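# Push loaded heat sealer drawer fully closed

## Task

Slide the heat sealer's loaded drawer all the way in so that, at the end, the sealer's lamp shows blue, the seal sheet is still centred and square on its plate, and the sealing frame still rests on the sheet. All of this must hold without the robot holding anything in place; release and move the arm away once finished.

## Robot and tools

ROBOT. One arm with six joints and a two-finger gripper, plus one camera, cam_wrist (896x504), mounted on the wrist. Joint order everywhere (rows, targets, result lists): waist, shoulder, elbow, wrist pitch, wrist yaw, wrist roll, then the gripper. The base may sit tilted relative to the table.

FRAMES. Scene frame: origin on the table surface straight under the arm base, +z up, +y to the left when facing along +x. Result lines 'Joint positions' and 'Joint velocities' are in rad and rad/s per joint, then the finger-pad gap in m and m/s (0.094 m is fully open). 'Joint targets' shows the angles the joints are currently being driven toward; these can drift without new commands.

SIGN FLIP. The shoulder, elbow and wrist roll numbers run opposite to the URDF, both in what you send and in what results report. Stated ranges use URDF signs, so flip them for those three joints (a URDF range of -0.5 to 2.0 reads -2.0 to 0.5 for you). URDF ranges: waist -2.618 to 3.054, shoulder 0.000 to 3.142, elbow 0.000 to 3.142, wrist pitch -1.571 to 1.571, wrist yaw -1.571 to 1.571, wrist roll -2.094 to 2.094 rad. Real ends may differ by up to 0.036 rad either way.

A ROW. One list of 7 numbers, each in [-1, 1]: six joint values then the gripper opening. Joint values are scaled offsets, not poses: 1.0 equals 1.202 rad for waist, 1.258 shoulder, 1.238 elbow, 2.073 wrist pitch, 2.022 for both wrist yaw and wrist roll. The gripper value is absolute: +1 fully open, -1 closed; in between, fingers go to where grip_measured would read that number.

execute_actions(actions): a list of up to 15 actions, run in sequence. Each action is a table of up to 15 rows, one row per 1/30 s step; if fewer than 15 rows are given, the last row repeats to fill 15 steps (0.5 s). Offsets in every row of an action are counted from the joint angles when that action began, not from the previous row; for a call's first action that means the angles last reported. An empty list just returns state and images. An action is rejected if it would push a joint more than 0.036 rad beyond its range end; if the first action fails this or any action is malformed, nothing in the call runs. A joint asked beyond its real end is clipped there and the result reports 'joint sent to its limit' (absence of that line does not prove more travel exists).

move(target, speed, blocking): target is one row as above, with offsets measured from the 'Joint positions' of the latest result showing them. All joints interpolate together so they finish simultaneously; the gripper follows a curve, faster farther from a rotating joint. speed (0.01 to 2 rad/s, default 0.5) caps the joint with the longest travel; paths last 0.5 to 10 s and are cut at 10 s. The gripper value is applied at the start. Paths ignore obstacles and faster or deeper-targeted contact presses harder. The result adds a 'move:' line: end state (done, off_target, moving, held, fault), limits=held or limits=none, and the joint farthest from target. With blocking=false you get a reply after 0.5 s; until a result shows the move ended, further moves and execute_actions are refused, so use wait or stop.

wait(seconds): 0 to 10 s, the arm keeps its last command; returns early if a running move ends. stop(): brakes a running move; needs stopping distance, fingers continue. zoom_image(camera, region): camera 'cam_wrist', region [x0, y0, x1, y1] in image pixels from the top-left, at most 504x504. finished_scene(scene): ends the current scene (pass its number) after the last command is held; irreversible, and reports success.

MOTION LIMITS. Each step the target is kept within a lead of the measured angle: 0.202 rad waist, 0.258 shoulder, 0.238 elbow, 0.573 wrist pitch, 0.522 wrist yaw and roll; and joint targets are pulled back if they would place the gripper over 70 mm from where it is. Big offsets therefore need several actions; finish leftover motion in the next action. 'joint command not followed' means the clearance check altered targets (mounts count as the arm).

SAGGING. Zero offsets can let the arm droop. To hold, first send offsets back to the desired angles, then zeros, increasing the aim if a joint keeps falling short.

GRIPPING. grip_measured is the measured opening on the command scale; readings may carry a constant error near 1 mm. To hold, command about 0.03 below grip_measured (less for a lighter hold). Pad force is limited to roughly 50 to 62 N, weaker on thin parts.

TASK NOTES. Fully pushing the drawer in and leaving it there makes the sealer lock and run a cycle. Lamp: green ready, amber locked and running, blue sealed, red if not fully in or the cycle failed. To retry, pull out until green, then push fully in again. The sealer is free-standing: it must finish within a finger's width of its start, upright and barely rotated, so push gently and straight. Occasional tugs on held parts or nudges to loose objects can occur. Never knock anything off the table. Avoid drops, slips, slams, hard impacts and very hard pushes.

HEAT. Holding loads warms motors. MOTOR HOT warnings start at 75 °C; at 90 °C the arm halts for 10 s; at 100 °C the motors and gripper go limp and the arm falls. These appear as OVER-TEMPERATURE FAULT lines; any FAULT can cut short a move or wait.

Each tool is called after "Request:" as name([rows], argument=value, ...), one row to a line, values as JSON.

## Session

Request:
execute_actions(actions=[])

Scene clock: 0.00 s.
grip_measured=+1.000
Joint names: [waist, shoulder, elbow, wrist pitch, wrist yaw, wrist roll]
Joint positions: [ 1.291 -1.938 -0.875 -0.291  0.557  1.059  0.094]
Joint velocities: [-0.002 -0.007  0.022 -0.037 -0.022 -0.007  0.   ]
Joint targets: [1.302 -1.934 -0.880 -0.294 0.547 1.058]

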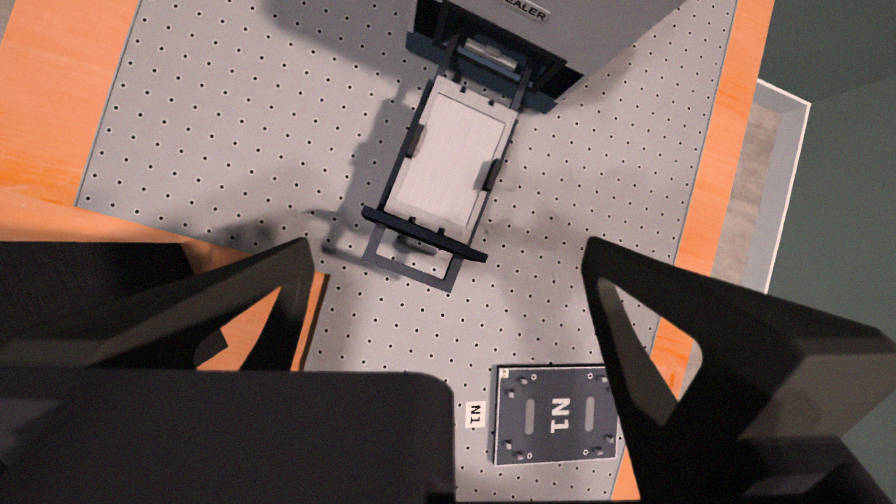

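Request:
zoom_image(camera="cam_wrist", region=[320, 0, 640, 300])

Request:
zoom_image(camera="cam_wrist", region=[0, 100, 400, 400])

Region (320, 0, 640, 300) of cam_wrist's 896x504 image, scaled by 1.575, with more detail than that image has; it fills the top 472 rows of this view, and the rest is white.

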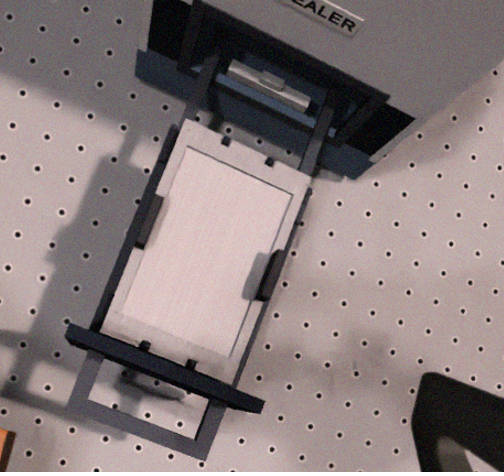

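Region (0, 100, 400, 400) of cam_wrist's 896x504 image, scaled by 1.260, with more detail than that image has; it fills the top 378 rows of this view, and the rest is white.

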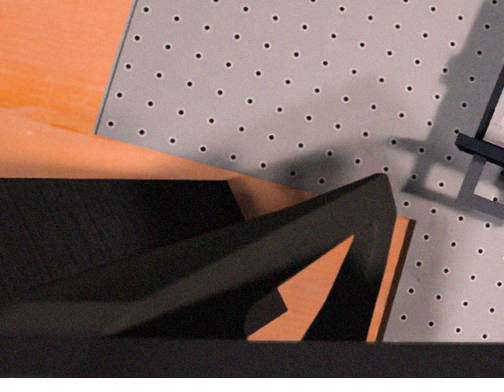

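Request:
zoom_image(camera="cam_wrist", region=[350, 190, 500, 300])

Request:
zoom_image(camera="cam_wrist", region=[390, 0, 610, 130])

Region (350, 190, 500, 300) of cam_wrist's 896x504 image, scaled by 3.360, with more detail than that image has; it fills the top 370 rows of this view, and the rest is white.

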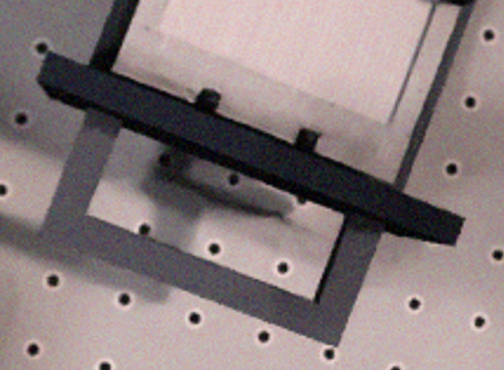

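Region (390, 0, 610, 130) of cam_wrist's 896x504 image, scaled by 2.291, with more detail than that image has; it fills the top 298 rows of this view, and the rest is white.

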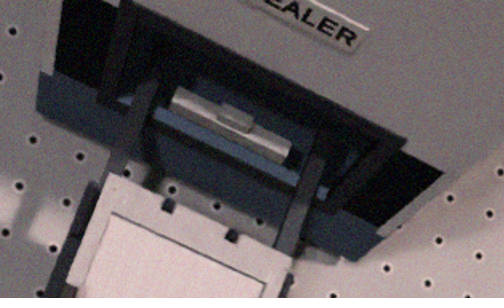

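Request:
move(target=[-0.25,0,0,0,0,0,1], speed=0.6)

Scene clock: 37.87 s.
grip_measured=+1.000
Joint names: [waist, shoulder, elbow, wrist pitch, wrist yaw, wrist roll]
Joint positions: [ 0.981 -1.938 -0.875 -0.291  0.563  1.059  0.094]
Joint velocities: [-0.007 -0.012  0.012 -0.037 -0.037  0.022  0.   ]
Joint targets: [0.990 -1.938 -0.875 -0.291 0.557 1.059]
move: done; limits=none; farthest joint: the waist, 0.010 radians from its target (0.300 radians at the start)

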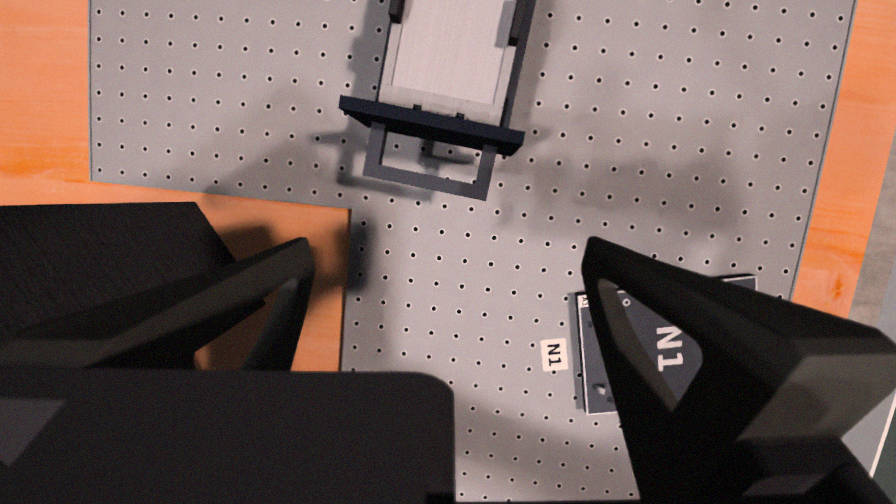

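Request:
zoom_image(camera="cam_wrist", region=[80, 0, 380, 230])

Request:
zoom_image(camera="cam_wrist", region=[330, 150, 630, 380])

Request:
zoom_image(camera="cam_wrist", region=[520, 0, 870, 280])

Region (80, 0, 380, 230) of cam_wrist's 896x504 image, scaled by 1.680, with more detail than that image has; it fills the top 386 rows of this view, and the rest is white.

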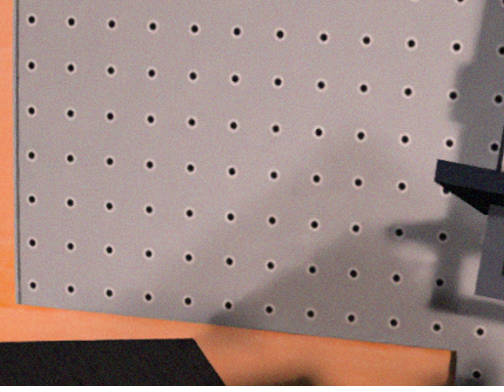

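Region (330, 150, 630, 380) of cam_wrist's 896x504 image, scaled by 1.680, with more detail than that image has; it fills the top 386 rows of this view, and the rest is white.

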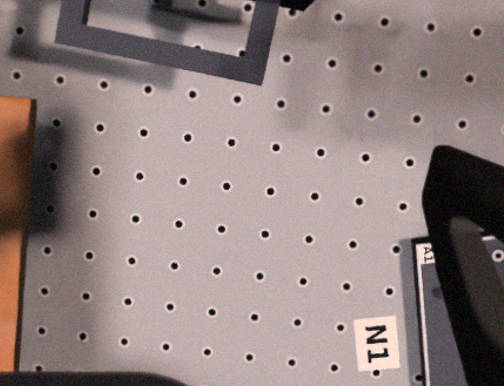

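Region (520, 0, 870, 280) of cam_wrist's 896x504 image, scaled by 1.440, with more detail than that image has; it fills the top 403 rows of this view, and the rest is white.

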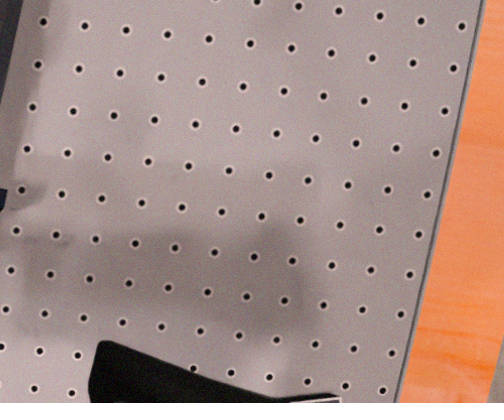

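Request:
zoom_image(camera="cam_wrist", region=[330, 80, 540, 220])

Region (330, 80, 540, 220) of cam_wrist's 896x504 image, scaled by 2.400, with more detail than that image has.

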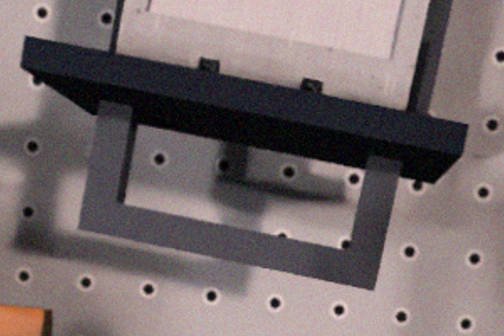

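Request:
move(target=[-0.5324,-0.1272,0.3417,0.4853,-0.4115,0.273,-0.4], speed=0.7)

Scene clock: 160.17 s.
grip_measured=-0.397
Joint names: [waist, shoulder, elbow, wrist pitch, wrist yaw, wrist roll]
Joint positions: [ 0.342 -2.079 -0.471  0.708 -0.244  1.605  0.028]
Joint velocities: [-0.012  0.017 -0.002  0.081 -0.022  0.037  0.   ]
Joint targets: [0.341 -2.098 -0.452 0.715 -0.269 1.611]
move: off_target; limits=none; farthest joint: the wrist yaw, 0.025 radians from its target (0.832 radians at the start)

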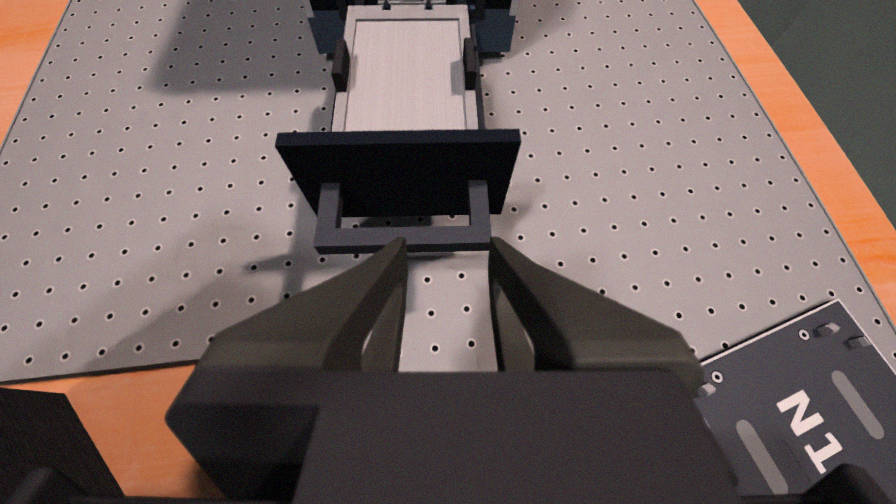

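Request:
zoom_image(camera="cam_wrist", region=[260, 110, 540, 290])

Request:
zoom_image(camera="cam_wrist", region=[290, 0, 530, 150])

Region (260, 110, 540, 290) of cam_wrist's 896x504 image, scaled by 1.800, with more detail than that image has; it fills the top 324 rows of this view, and the rest is white.

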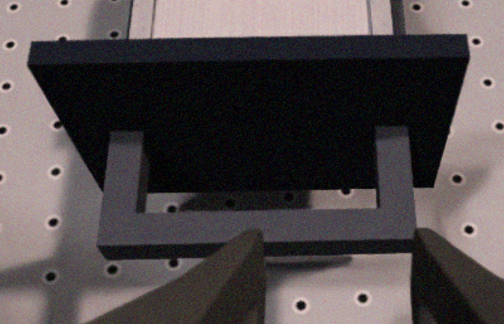

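Region (290, 0, 530, 150) of cam_wrist's 896x504 image, scaled by 2.100, with more detail than that image has; it fills the top 315 rows of this view, and the rest is white.

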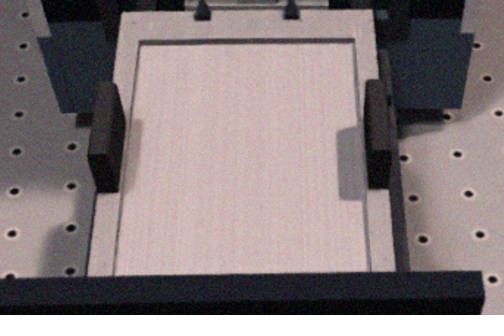

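Request:
move(target=[0.025,-0.287,-0.1519,0.0728,-0.0193,-0.005,-0.4], speed=0.4)

Scene clock: 195.97 s.
grip_measured=-0.397
Joint names: [waist, shoulder, elbow, wrist pitch, wrist yaw, wrist roll]
Joint positions: [ 0.352 -2.423 -0.643  0.852 -0.259  1.6    0.028]
Joint velocities: [-0.022  0.007 -0.022  0.007  0.007 -0.051 -0.   ]
Joint targets: [0.372 -2.440 -0.659 0.859 -0.283 1.595]
move: off_target; limits=none; farthest joint: the wrist yaw, 0.024 radians from its target (0.038 radians at the start)

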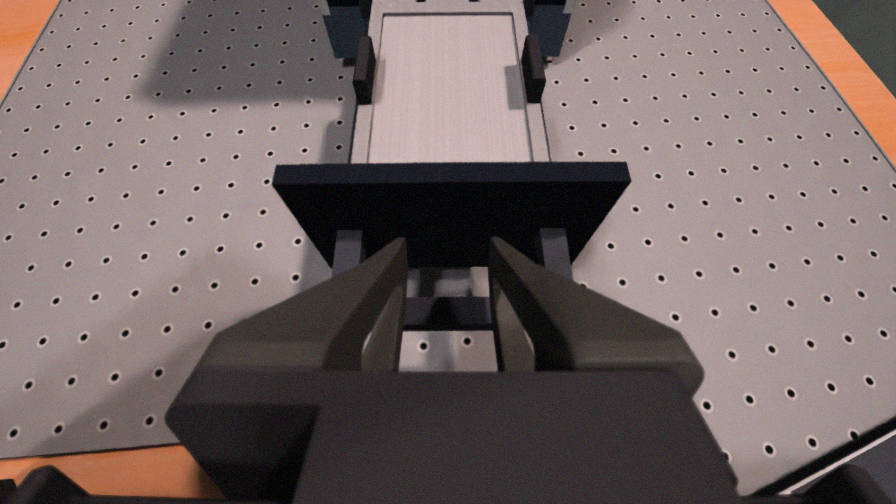

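Request:
move(target=[0.1747,-0.1884,-0.2027,0.0106,0.0539,-0.0776,-0.4], speed=0.12)

Scene clock: 209.97 s.
grip_measured=-0.397
Joint names: [waist, shoulder, elbow, wrist pitch, wrist yaw, wrist roll]
Joint positions: [ 0.537 -2.638 -0.877  0.871 -0.135  1.451  0.028]
Joint velocities: [-0.012  0.017 -0.017 -0.037 -0.007  0.066  0.001]
Joint targets: [0.562 -2.660 -0.894 0.874 -0.150 1.444]
move: off_target; limits=none; farthest joint: the waist, 0.025 radians from its target (0.210 radians at the start)

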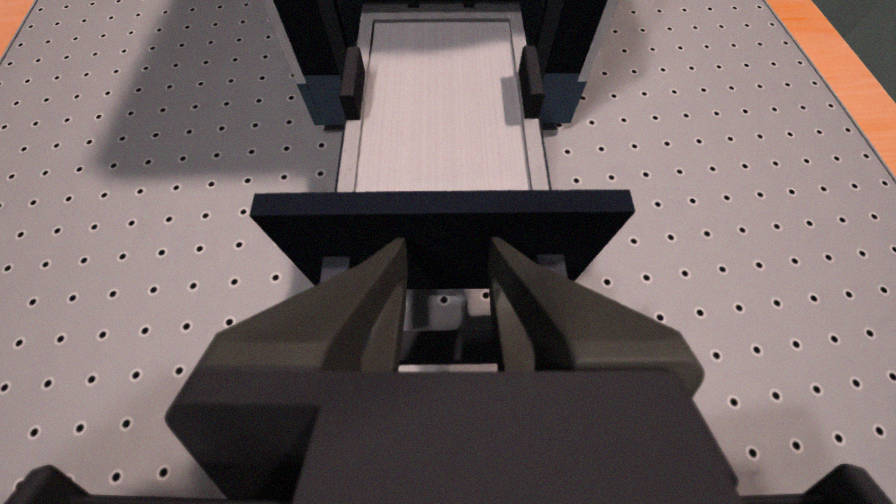

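Request:
zoom_image(camera="cam_wrist", region=[250, 0, 650, 220])

Region (250, 0, 650, 220) of cam_wrist's 896x504 image, scaled by 1.260, with more detail than that image has; it fills the top 277 rows of this view, and the rest is white.

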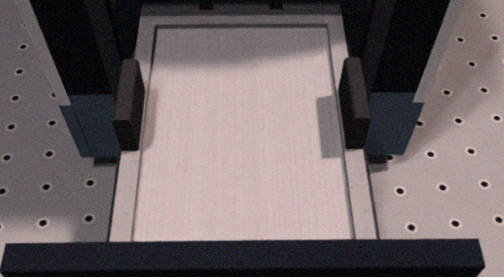

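Request:
move(target=[0.1423,-0.1812,-0.2577,-0.0468,0.0307,-0.0589,-0.4], speed=0.17)

Scene clock: 218.43 s.
grip_measured=-0.397
Joint names: [waist, shoulder, elbow, wrist pitch, wrist yaw, wrist roll]
Joint positions: [ 0.681 -2.846 -1.178  0.793 -0.056  1.339  0.028]
Joint velocities: [ 0.007  0.007  0.012  0.022 -0.022 -0.007 -0.   ]
Joint targets: [0.708 -2.866 -1.196 0.774 -0.073 1.332]
move: off_target; limits=none; farthest joint: the waist, 0.027 radians from its target (0.172 radians at the start)

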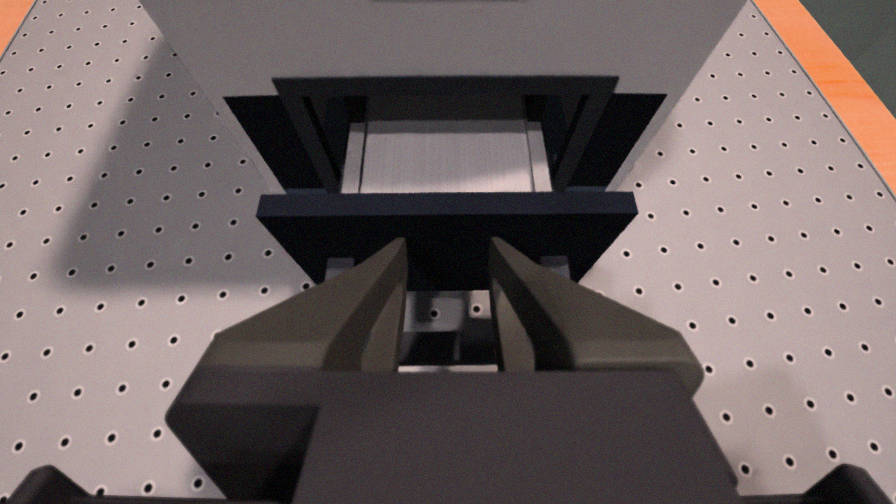

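Request:
zoom_image(camera="cam_wrist", region=[200, 50, 450, 240])

Request:
zoom_image(camera="cam_wrist", region=[500, 50, 750, 260])

Region (200, 50, 450, 240) of cam_wrist's 896x504 image, scaled by 2.016, with more detail than that image has; it fills the top 383 rows of this view, and the rest is white.

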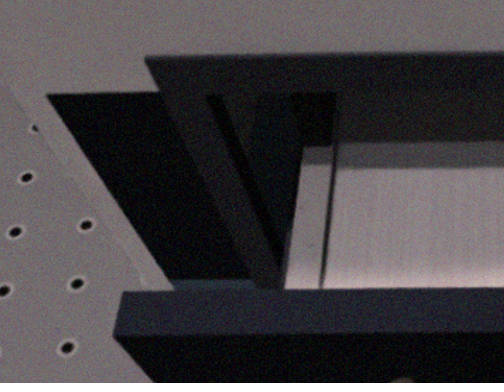

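Region (500, 50, 750, 260) of cam_wrist's 896x504 image, scaled by 2.016, with more detail than that image has; it fills the top 423 rows of this view, and the rest is white.

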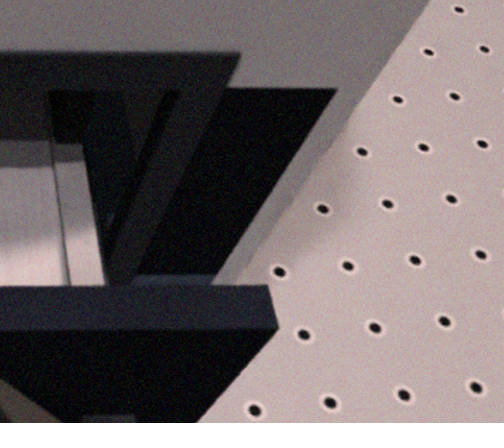

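Request:
move(target=[0.0616,-0.0839,-0.1333,-0.0381,0.0064,-0.0213,-0.4], speed=0.13)

Scene clock: 228.53 s.
grip_measured=-0.397
Joint names: [waist, shoulder, elbow, wrist pitch, wrist yaw, wrist roll]
Joint positions: [ 0.726 -2.931 -1.324  0.732 -0.024  1.302  0.028]
Joint velocities: [-0.002  0.012  0.007 -0.022 -0.007  0.007  0.   ]
Joint targets: [0.755 -2.951 -1.343 0.714 -0.043 1.295]
move: off_target; limits=none; farthest joint: the waist, 0.029 radians from its target (0.074 radians at the start)

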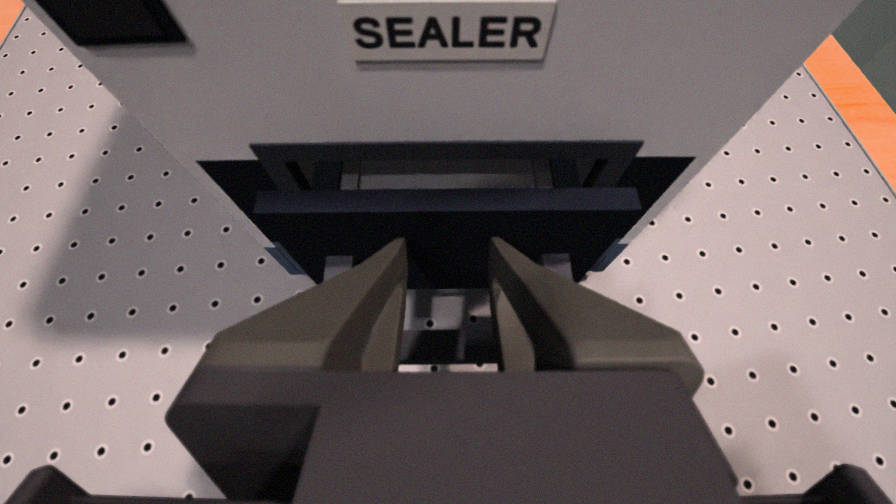

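Request:
zoom_image(camera="cam_wrist", region=[530, 130, 760, 330])

Request:
zoom_image(camera="cam_wrist", region=[140, 130, 370, 330])

Region (530, 130, 760, 330) of cam_wrist's 896x504 image, scaled by 2.191, with more detail than that image has; it fills the top 438 rows of this view, and the rest is white.

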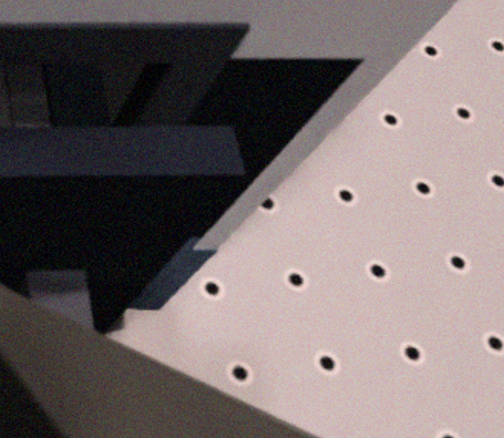

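Region (140, 130, 370, 330) of cam_wrist's 896x504 image, scaled by 2.191, with more detail than that image has; it fills the top 438 rows of this view, and the rest is white.

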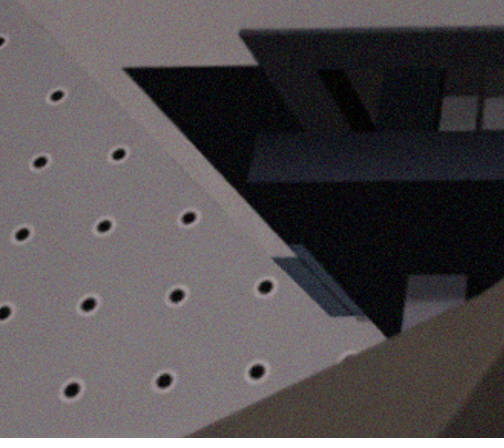

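Request:
move(target=[0.0374,-0.0413,-0.0622,-0.0207,-0.0045,-0.0094,-0.4], speed=0.08)

Scene clock: 237.30 s.
grip_measured=-0.397
Joint names: [waist, shoulder, elbow, wrist pitch, wrist yaw, wrist roll]
Joint positions: [ 0.74  -2.962 -1.381  0.705 -0.014  1.291  0.028]
Joint velocities: [ 0.007  0.002  0.017  0.037 -0.022  0.037 -0.002]
Joint targets: [0.771 -2.983 -1.401 0.689 -0.033 1.283]
move: off_target; limits=none; farthest joint: the waist, 0.031 radians from its target (0.045 radians at the start)

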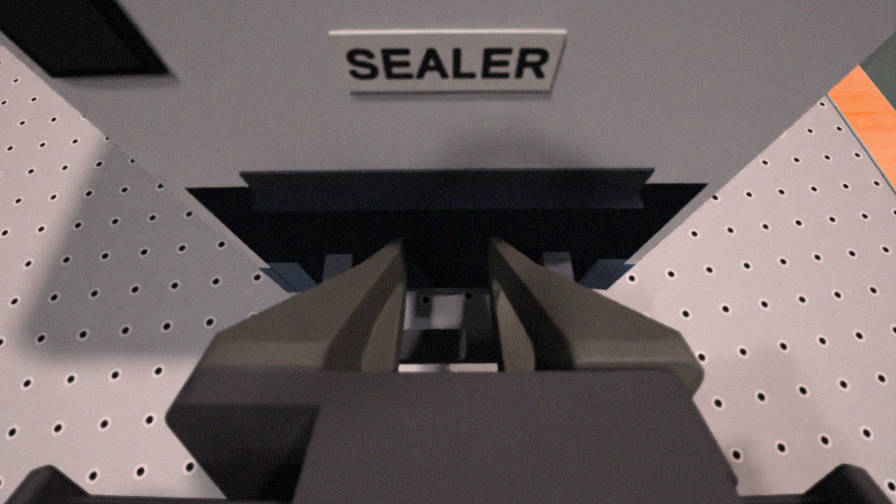

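Request:
zoom_image(camera="cam_wrist", region=[560, 150, 720, 300])

Region (560, 150, 720, 300) of cam_wrist's 896x504 image, scaled by 3.150, with more detail than that image has; it fills the top 472 rows of this view, and the rest is white.

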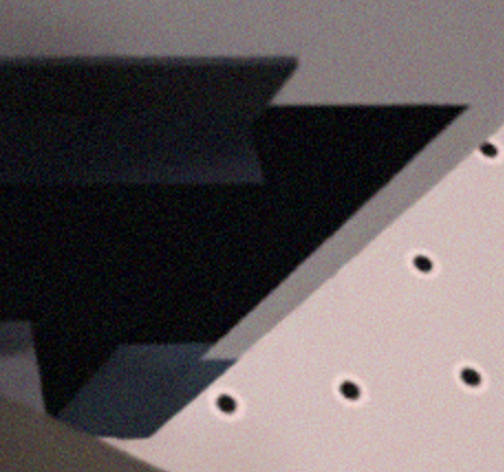

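Request:
execute_actions([
  [[0.0262,-0.0176,-0.0177,-0.0081,-0.0094,-0.004,-0.4],[0.0267,-0.0184,-0.0193,-0.0085,-0.0094,-0.004,-0.4],[0.0271,-0.0193,-0.0208,-0.0089,-0.0094,-0.0045,-0.4],[0.0276,-0.0202,-0.0223,-0.0093,-0.0094,-0.0045,-0.4],[0.028,-0.021,-0.0238,-0.0096,-0.0094,-0.005,-0.4],[0.0284,-0.0219,-0.0254,-0.01,-0.0094,-0.005,-0.4],[0.0289,-0.0228,-0.0269,-0.0104,-0.0094,-0.0055,-0.4],[0.0293,-0.0237,-0.0284,-0.0108,-0.0094,-0.0055,-0.4],[0.0298,-0.0245,-0.03,-0.0112,-0.0094,-0.006,-0.4],[0.0302,-0.0254,-0.0315,-0.0116,-0.0094,-0.006,-0.4]],
])

Request:
wait(seconds=0.5)

Scene clock: 246.83 s.
grip_measured=-0.397
Joint names: [waist, shoulder, elbow, wrist pitch, wrist yaw, wrist roll]
Joint positions: [ 0.744 -2.973 -1.399  0.698 -0.013  1.286  0.028]
Joint velocities: [ 0.007 -0.007  0.022 -0.037 -0.081 -0.007  0.   ]
Joint targets: [0.776 -2.994 -1.420 0.681 -0.033 1.279]

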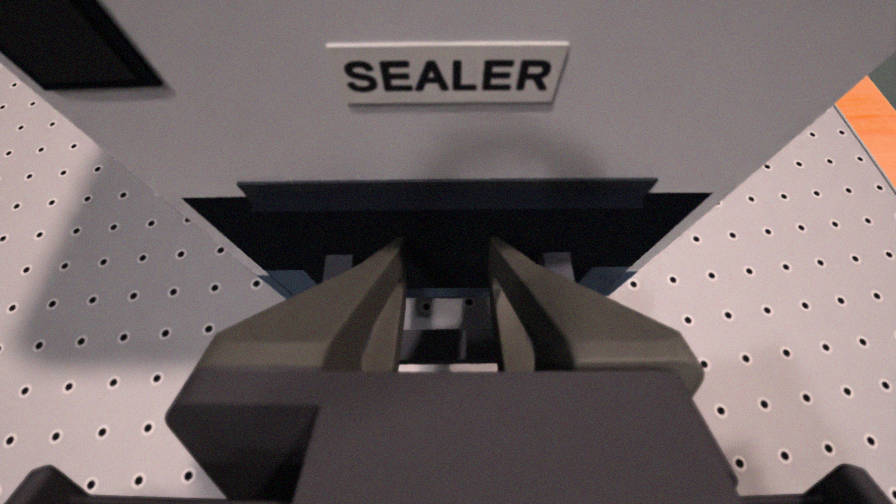

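Scene clock: 247.33 s.
grip_measured=-0.397
Joint names: [waist, shoulder, elbow, wrist pitch, wrist yaw, wrist roll]
Joint positions: [ 0.744 -2.973 -1.399  0.698 -0.013  1.286  0.028]
Joint velocities: [-0.017 -0.002 -0.007 -0.007 -0.081 -0.051 -0.001]
Joint targets: [0.776 -2.994 -1.420 0.681 -0.033 1.279]
wait: 0.50 s; at rest by 0.17 s

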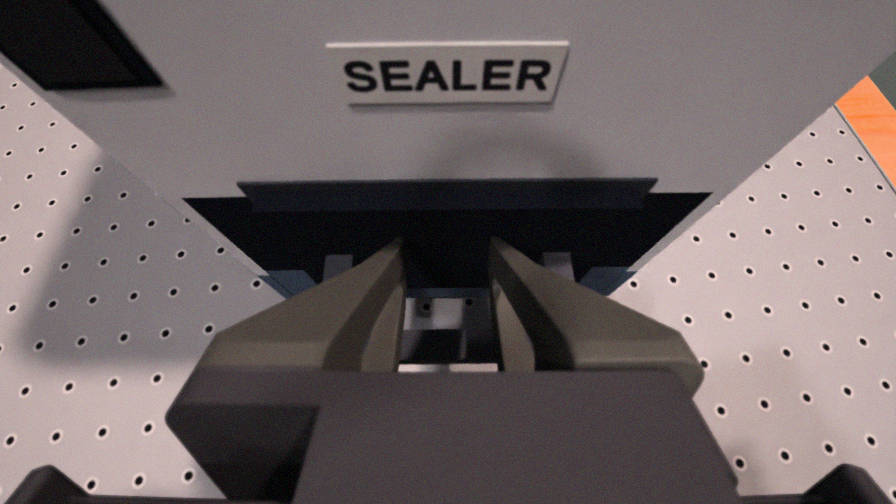

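Request:
execute_actions([
  [[0.027,-0.0176,-0.0185,-0.0086,-0.0099,-0.004,-0.4],[0.0275,-0.0184,-0.02,-0.009,-0.0099,-0.004,-0.4],[0.028,-0.0193,-0.0216,-0.0094,-0.0099,-0.004,-0.4],[0.0285,-0.0202,-0.0231,-0.0098,-0.0099,-0.0045,-0.4],[0.029,-0.021,-0.0246,-0.0101,-0.0099,-0.0045,-0.4],[0.0295,-0.0219,-0.0262,-0.0105,-0.0099,-0.005,-0.4],[0.030,-0.0228,-0.0277,-0.0109,-0.0099,-0.005,-0.4],[0.0305,-0.0237,-0.0292,-0.0113,-0.0099,-0.005,-0.4],[0.031,-0.0245,-0.0308,-0.0117,-0.0099,-0.0055,-0.4],[0.0315,-0.0254,-0.0323,-0.0121,-0.0099,-0.0055,-0.4]],
])

Scene clock: 252.73 s.
grip_measured=-0.398
Joint names: [waist, shoulder, elbow, wrist pitch, wrist yaw, wrist roll]
Joint positions: [ 0.744 -2.973 -1.403  0.688 -0.013  1.281  0.028]
Joint velocities: [-0.002 -0.007 -0.007 -0.007  0.037  0.066  0.001]
Joint targets: [0.782 -3.005 -1.439 0.672 -0.033 1.274]

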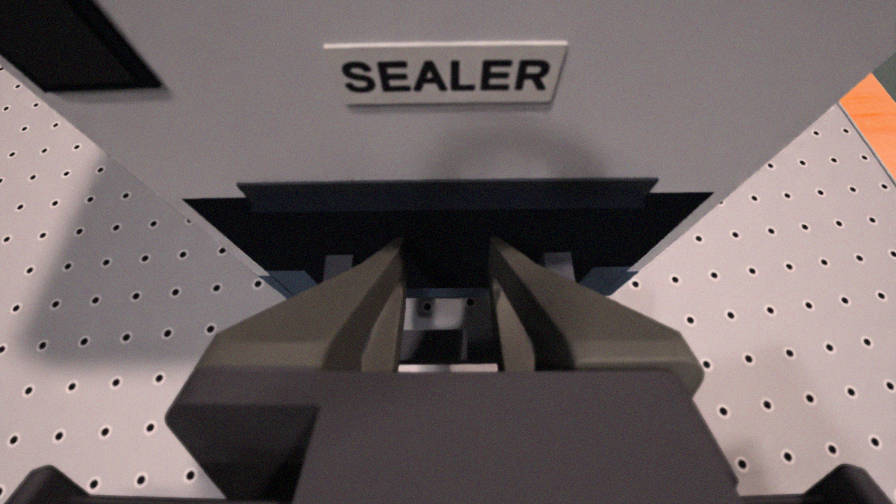

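Request:
move(target=[-0.045,0.105,0.19,0.044,-0.035,0.028,-0.4], speed=0.5)

Request:
move(target=[-0.11,0.17,0.255,0.045,-0.27,0.055,-0.4], speed=0.8)

Scene clock: 259.13 s.
grip_measured=-0.398
Joint names: [waist, shoulder, elbow, wrist pitch, wrist yaw, wrist roll]
Joint positions: [ 0.686 -2.86  -1.187  0.772 -0.059  1.332  0.028]
Joint velocities: [-0.022  0.012 -0.027  0.022  0.007 -0.11  -0.001]
Joint targets: [0.690 -2.841 -1.168 0.780 -0.083 1.338]
move: off_target; limits=none; farthest joint: the wrist yaw, 0.025 radians from its target (0.071 radians at the start)

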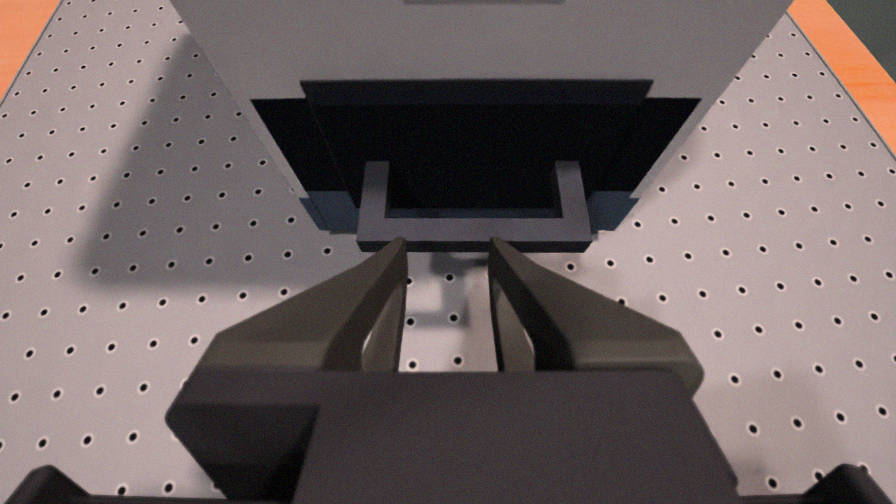

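Scene clock: 260.70 s.
grip_measured=-0.398
Joint names: [waist, shoulder, elbow, wrist pitch, wrist yaw, wrist roll]
Joint positions: [ 0.552 -2.664 -0.891  0.859 -0.581  1.437  0.028]
Joint velocities: [ 0.002  0.002 -0.017  0.081 -0.066 -0.022 -0.001]
Joint targets: [0.554 -2.646 -0.871 0.865 -0.605 1.443]
move: off_target; limits=none; farthest joint: the wrist yaw, 0.024 radians from its target (0.546 radians at the start)

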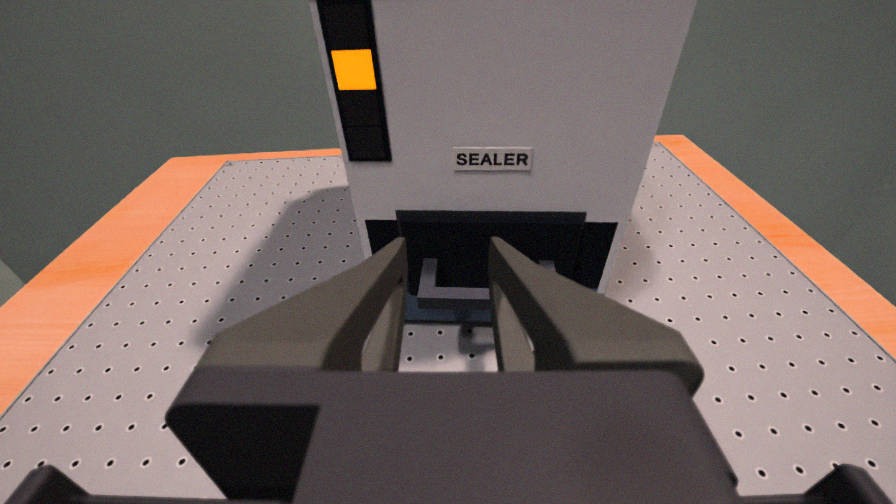

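Request:
wait(seconds=10)

Scene clock: 272.10 s.
grip_measured=-0.398
Joint names: [waist, shoulder, elbow, wrist pitch, wrist yaw, wrist roll]
Joint positions: [ 0.552 -2.664 -0.891  0.859 -0.582  1.437  0.028]
Joint velocities: [ 0.007 -0.007 -0.012  0.066 -0.037  0.037 -0.001]
Joint targets: [0.554 -2.646 -0.871 0.866 -0.605 1.443]
wait: 10.00 s; at rest from the start

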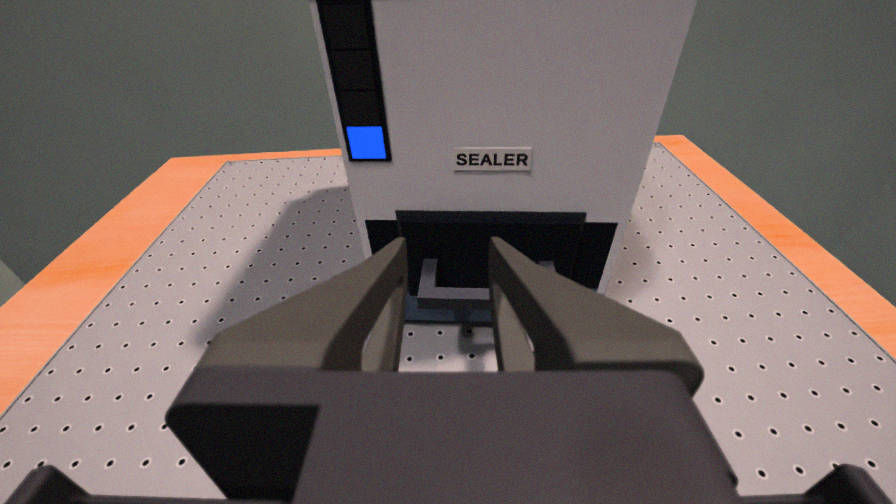

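Request:
move(target=[-0.12,0.3,0.25,-0.03,0,0.05,-0.4], speed=0.8)

Scene clock: 275.00 s.
grip_measured=-0.398
Joint names: [waist, shoulder, elbow, wrist pitch, wrist yaw, wrist roll]
Joint positions: [ 0.407 -2.298 -0.603  0.811 -0.576  1.532  0.028]
Joint velocities: [ 0.002 -0.002 -0.002 -0.051 -0.007 -0.007 -0.001]
Joint targets: [0.408 -2.286 -0.582 0.797 -0.581 1.538]
move: off_target; limits=none; farthest joint: the elbow, 0.021 radians from its target (0.310 radians at the start)

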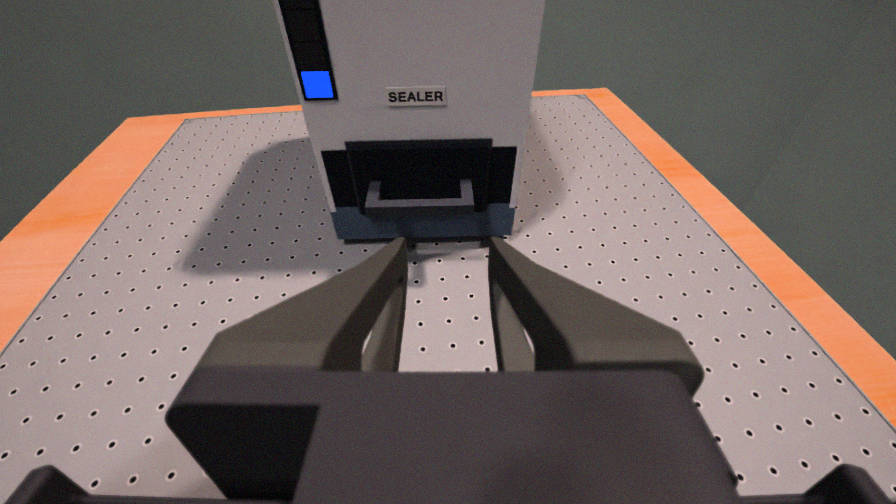

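Request:
finished_scene(scene=1)

The scene is finished: the task was done.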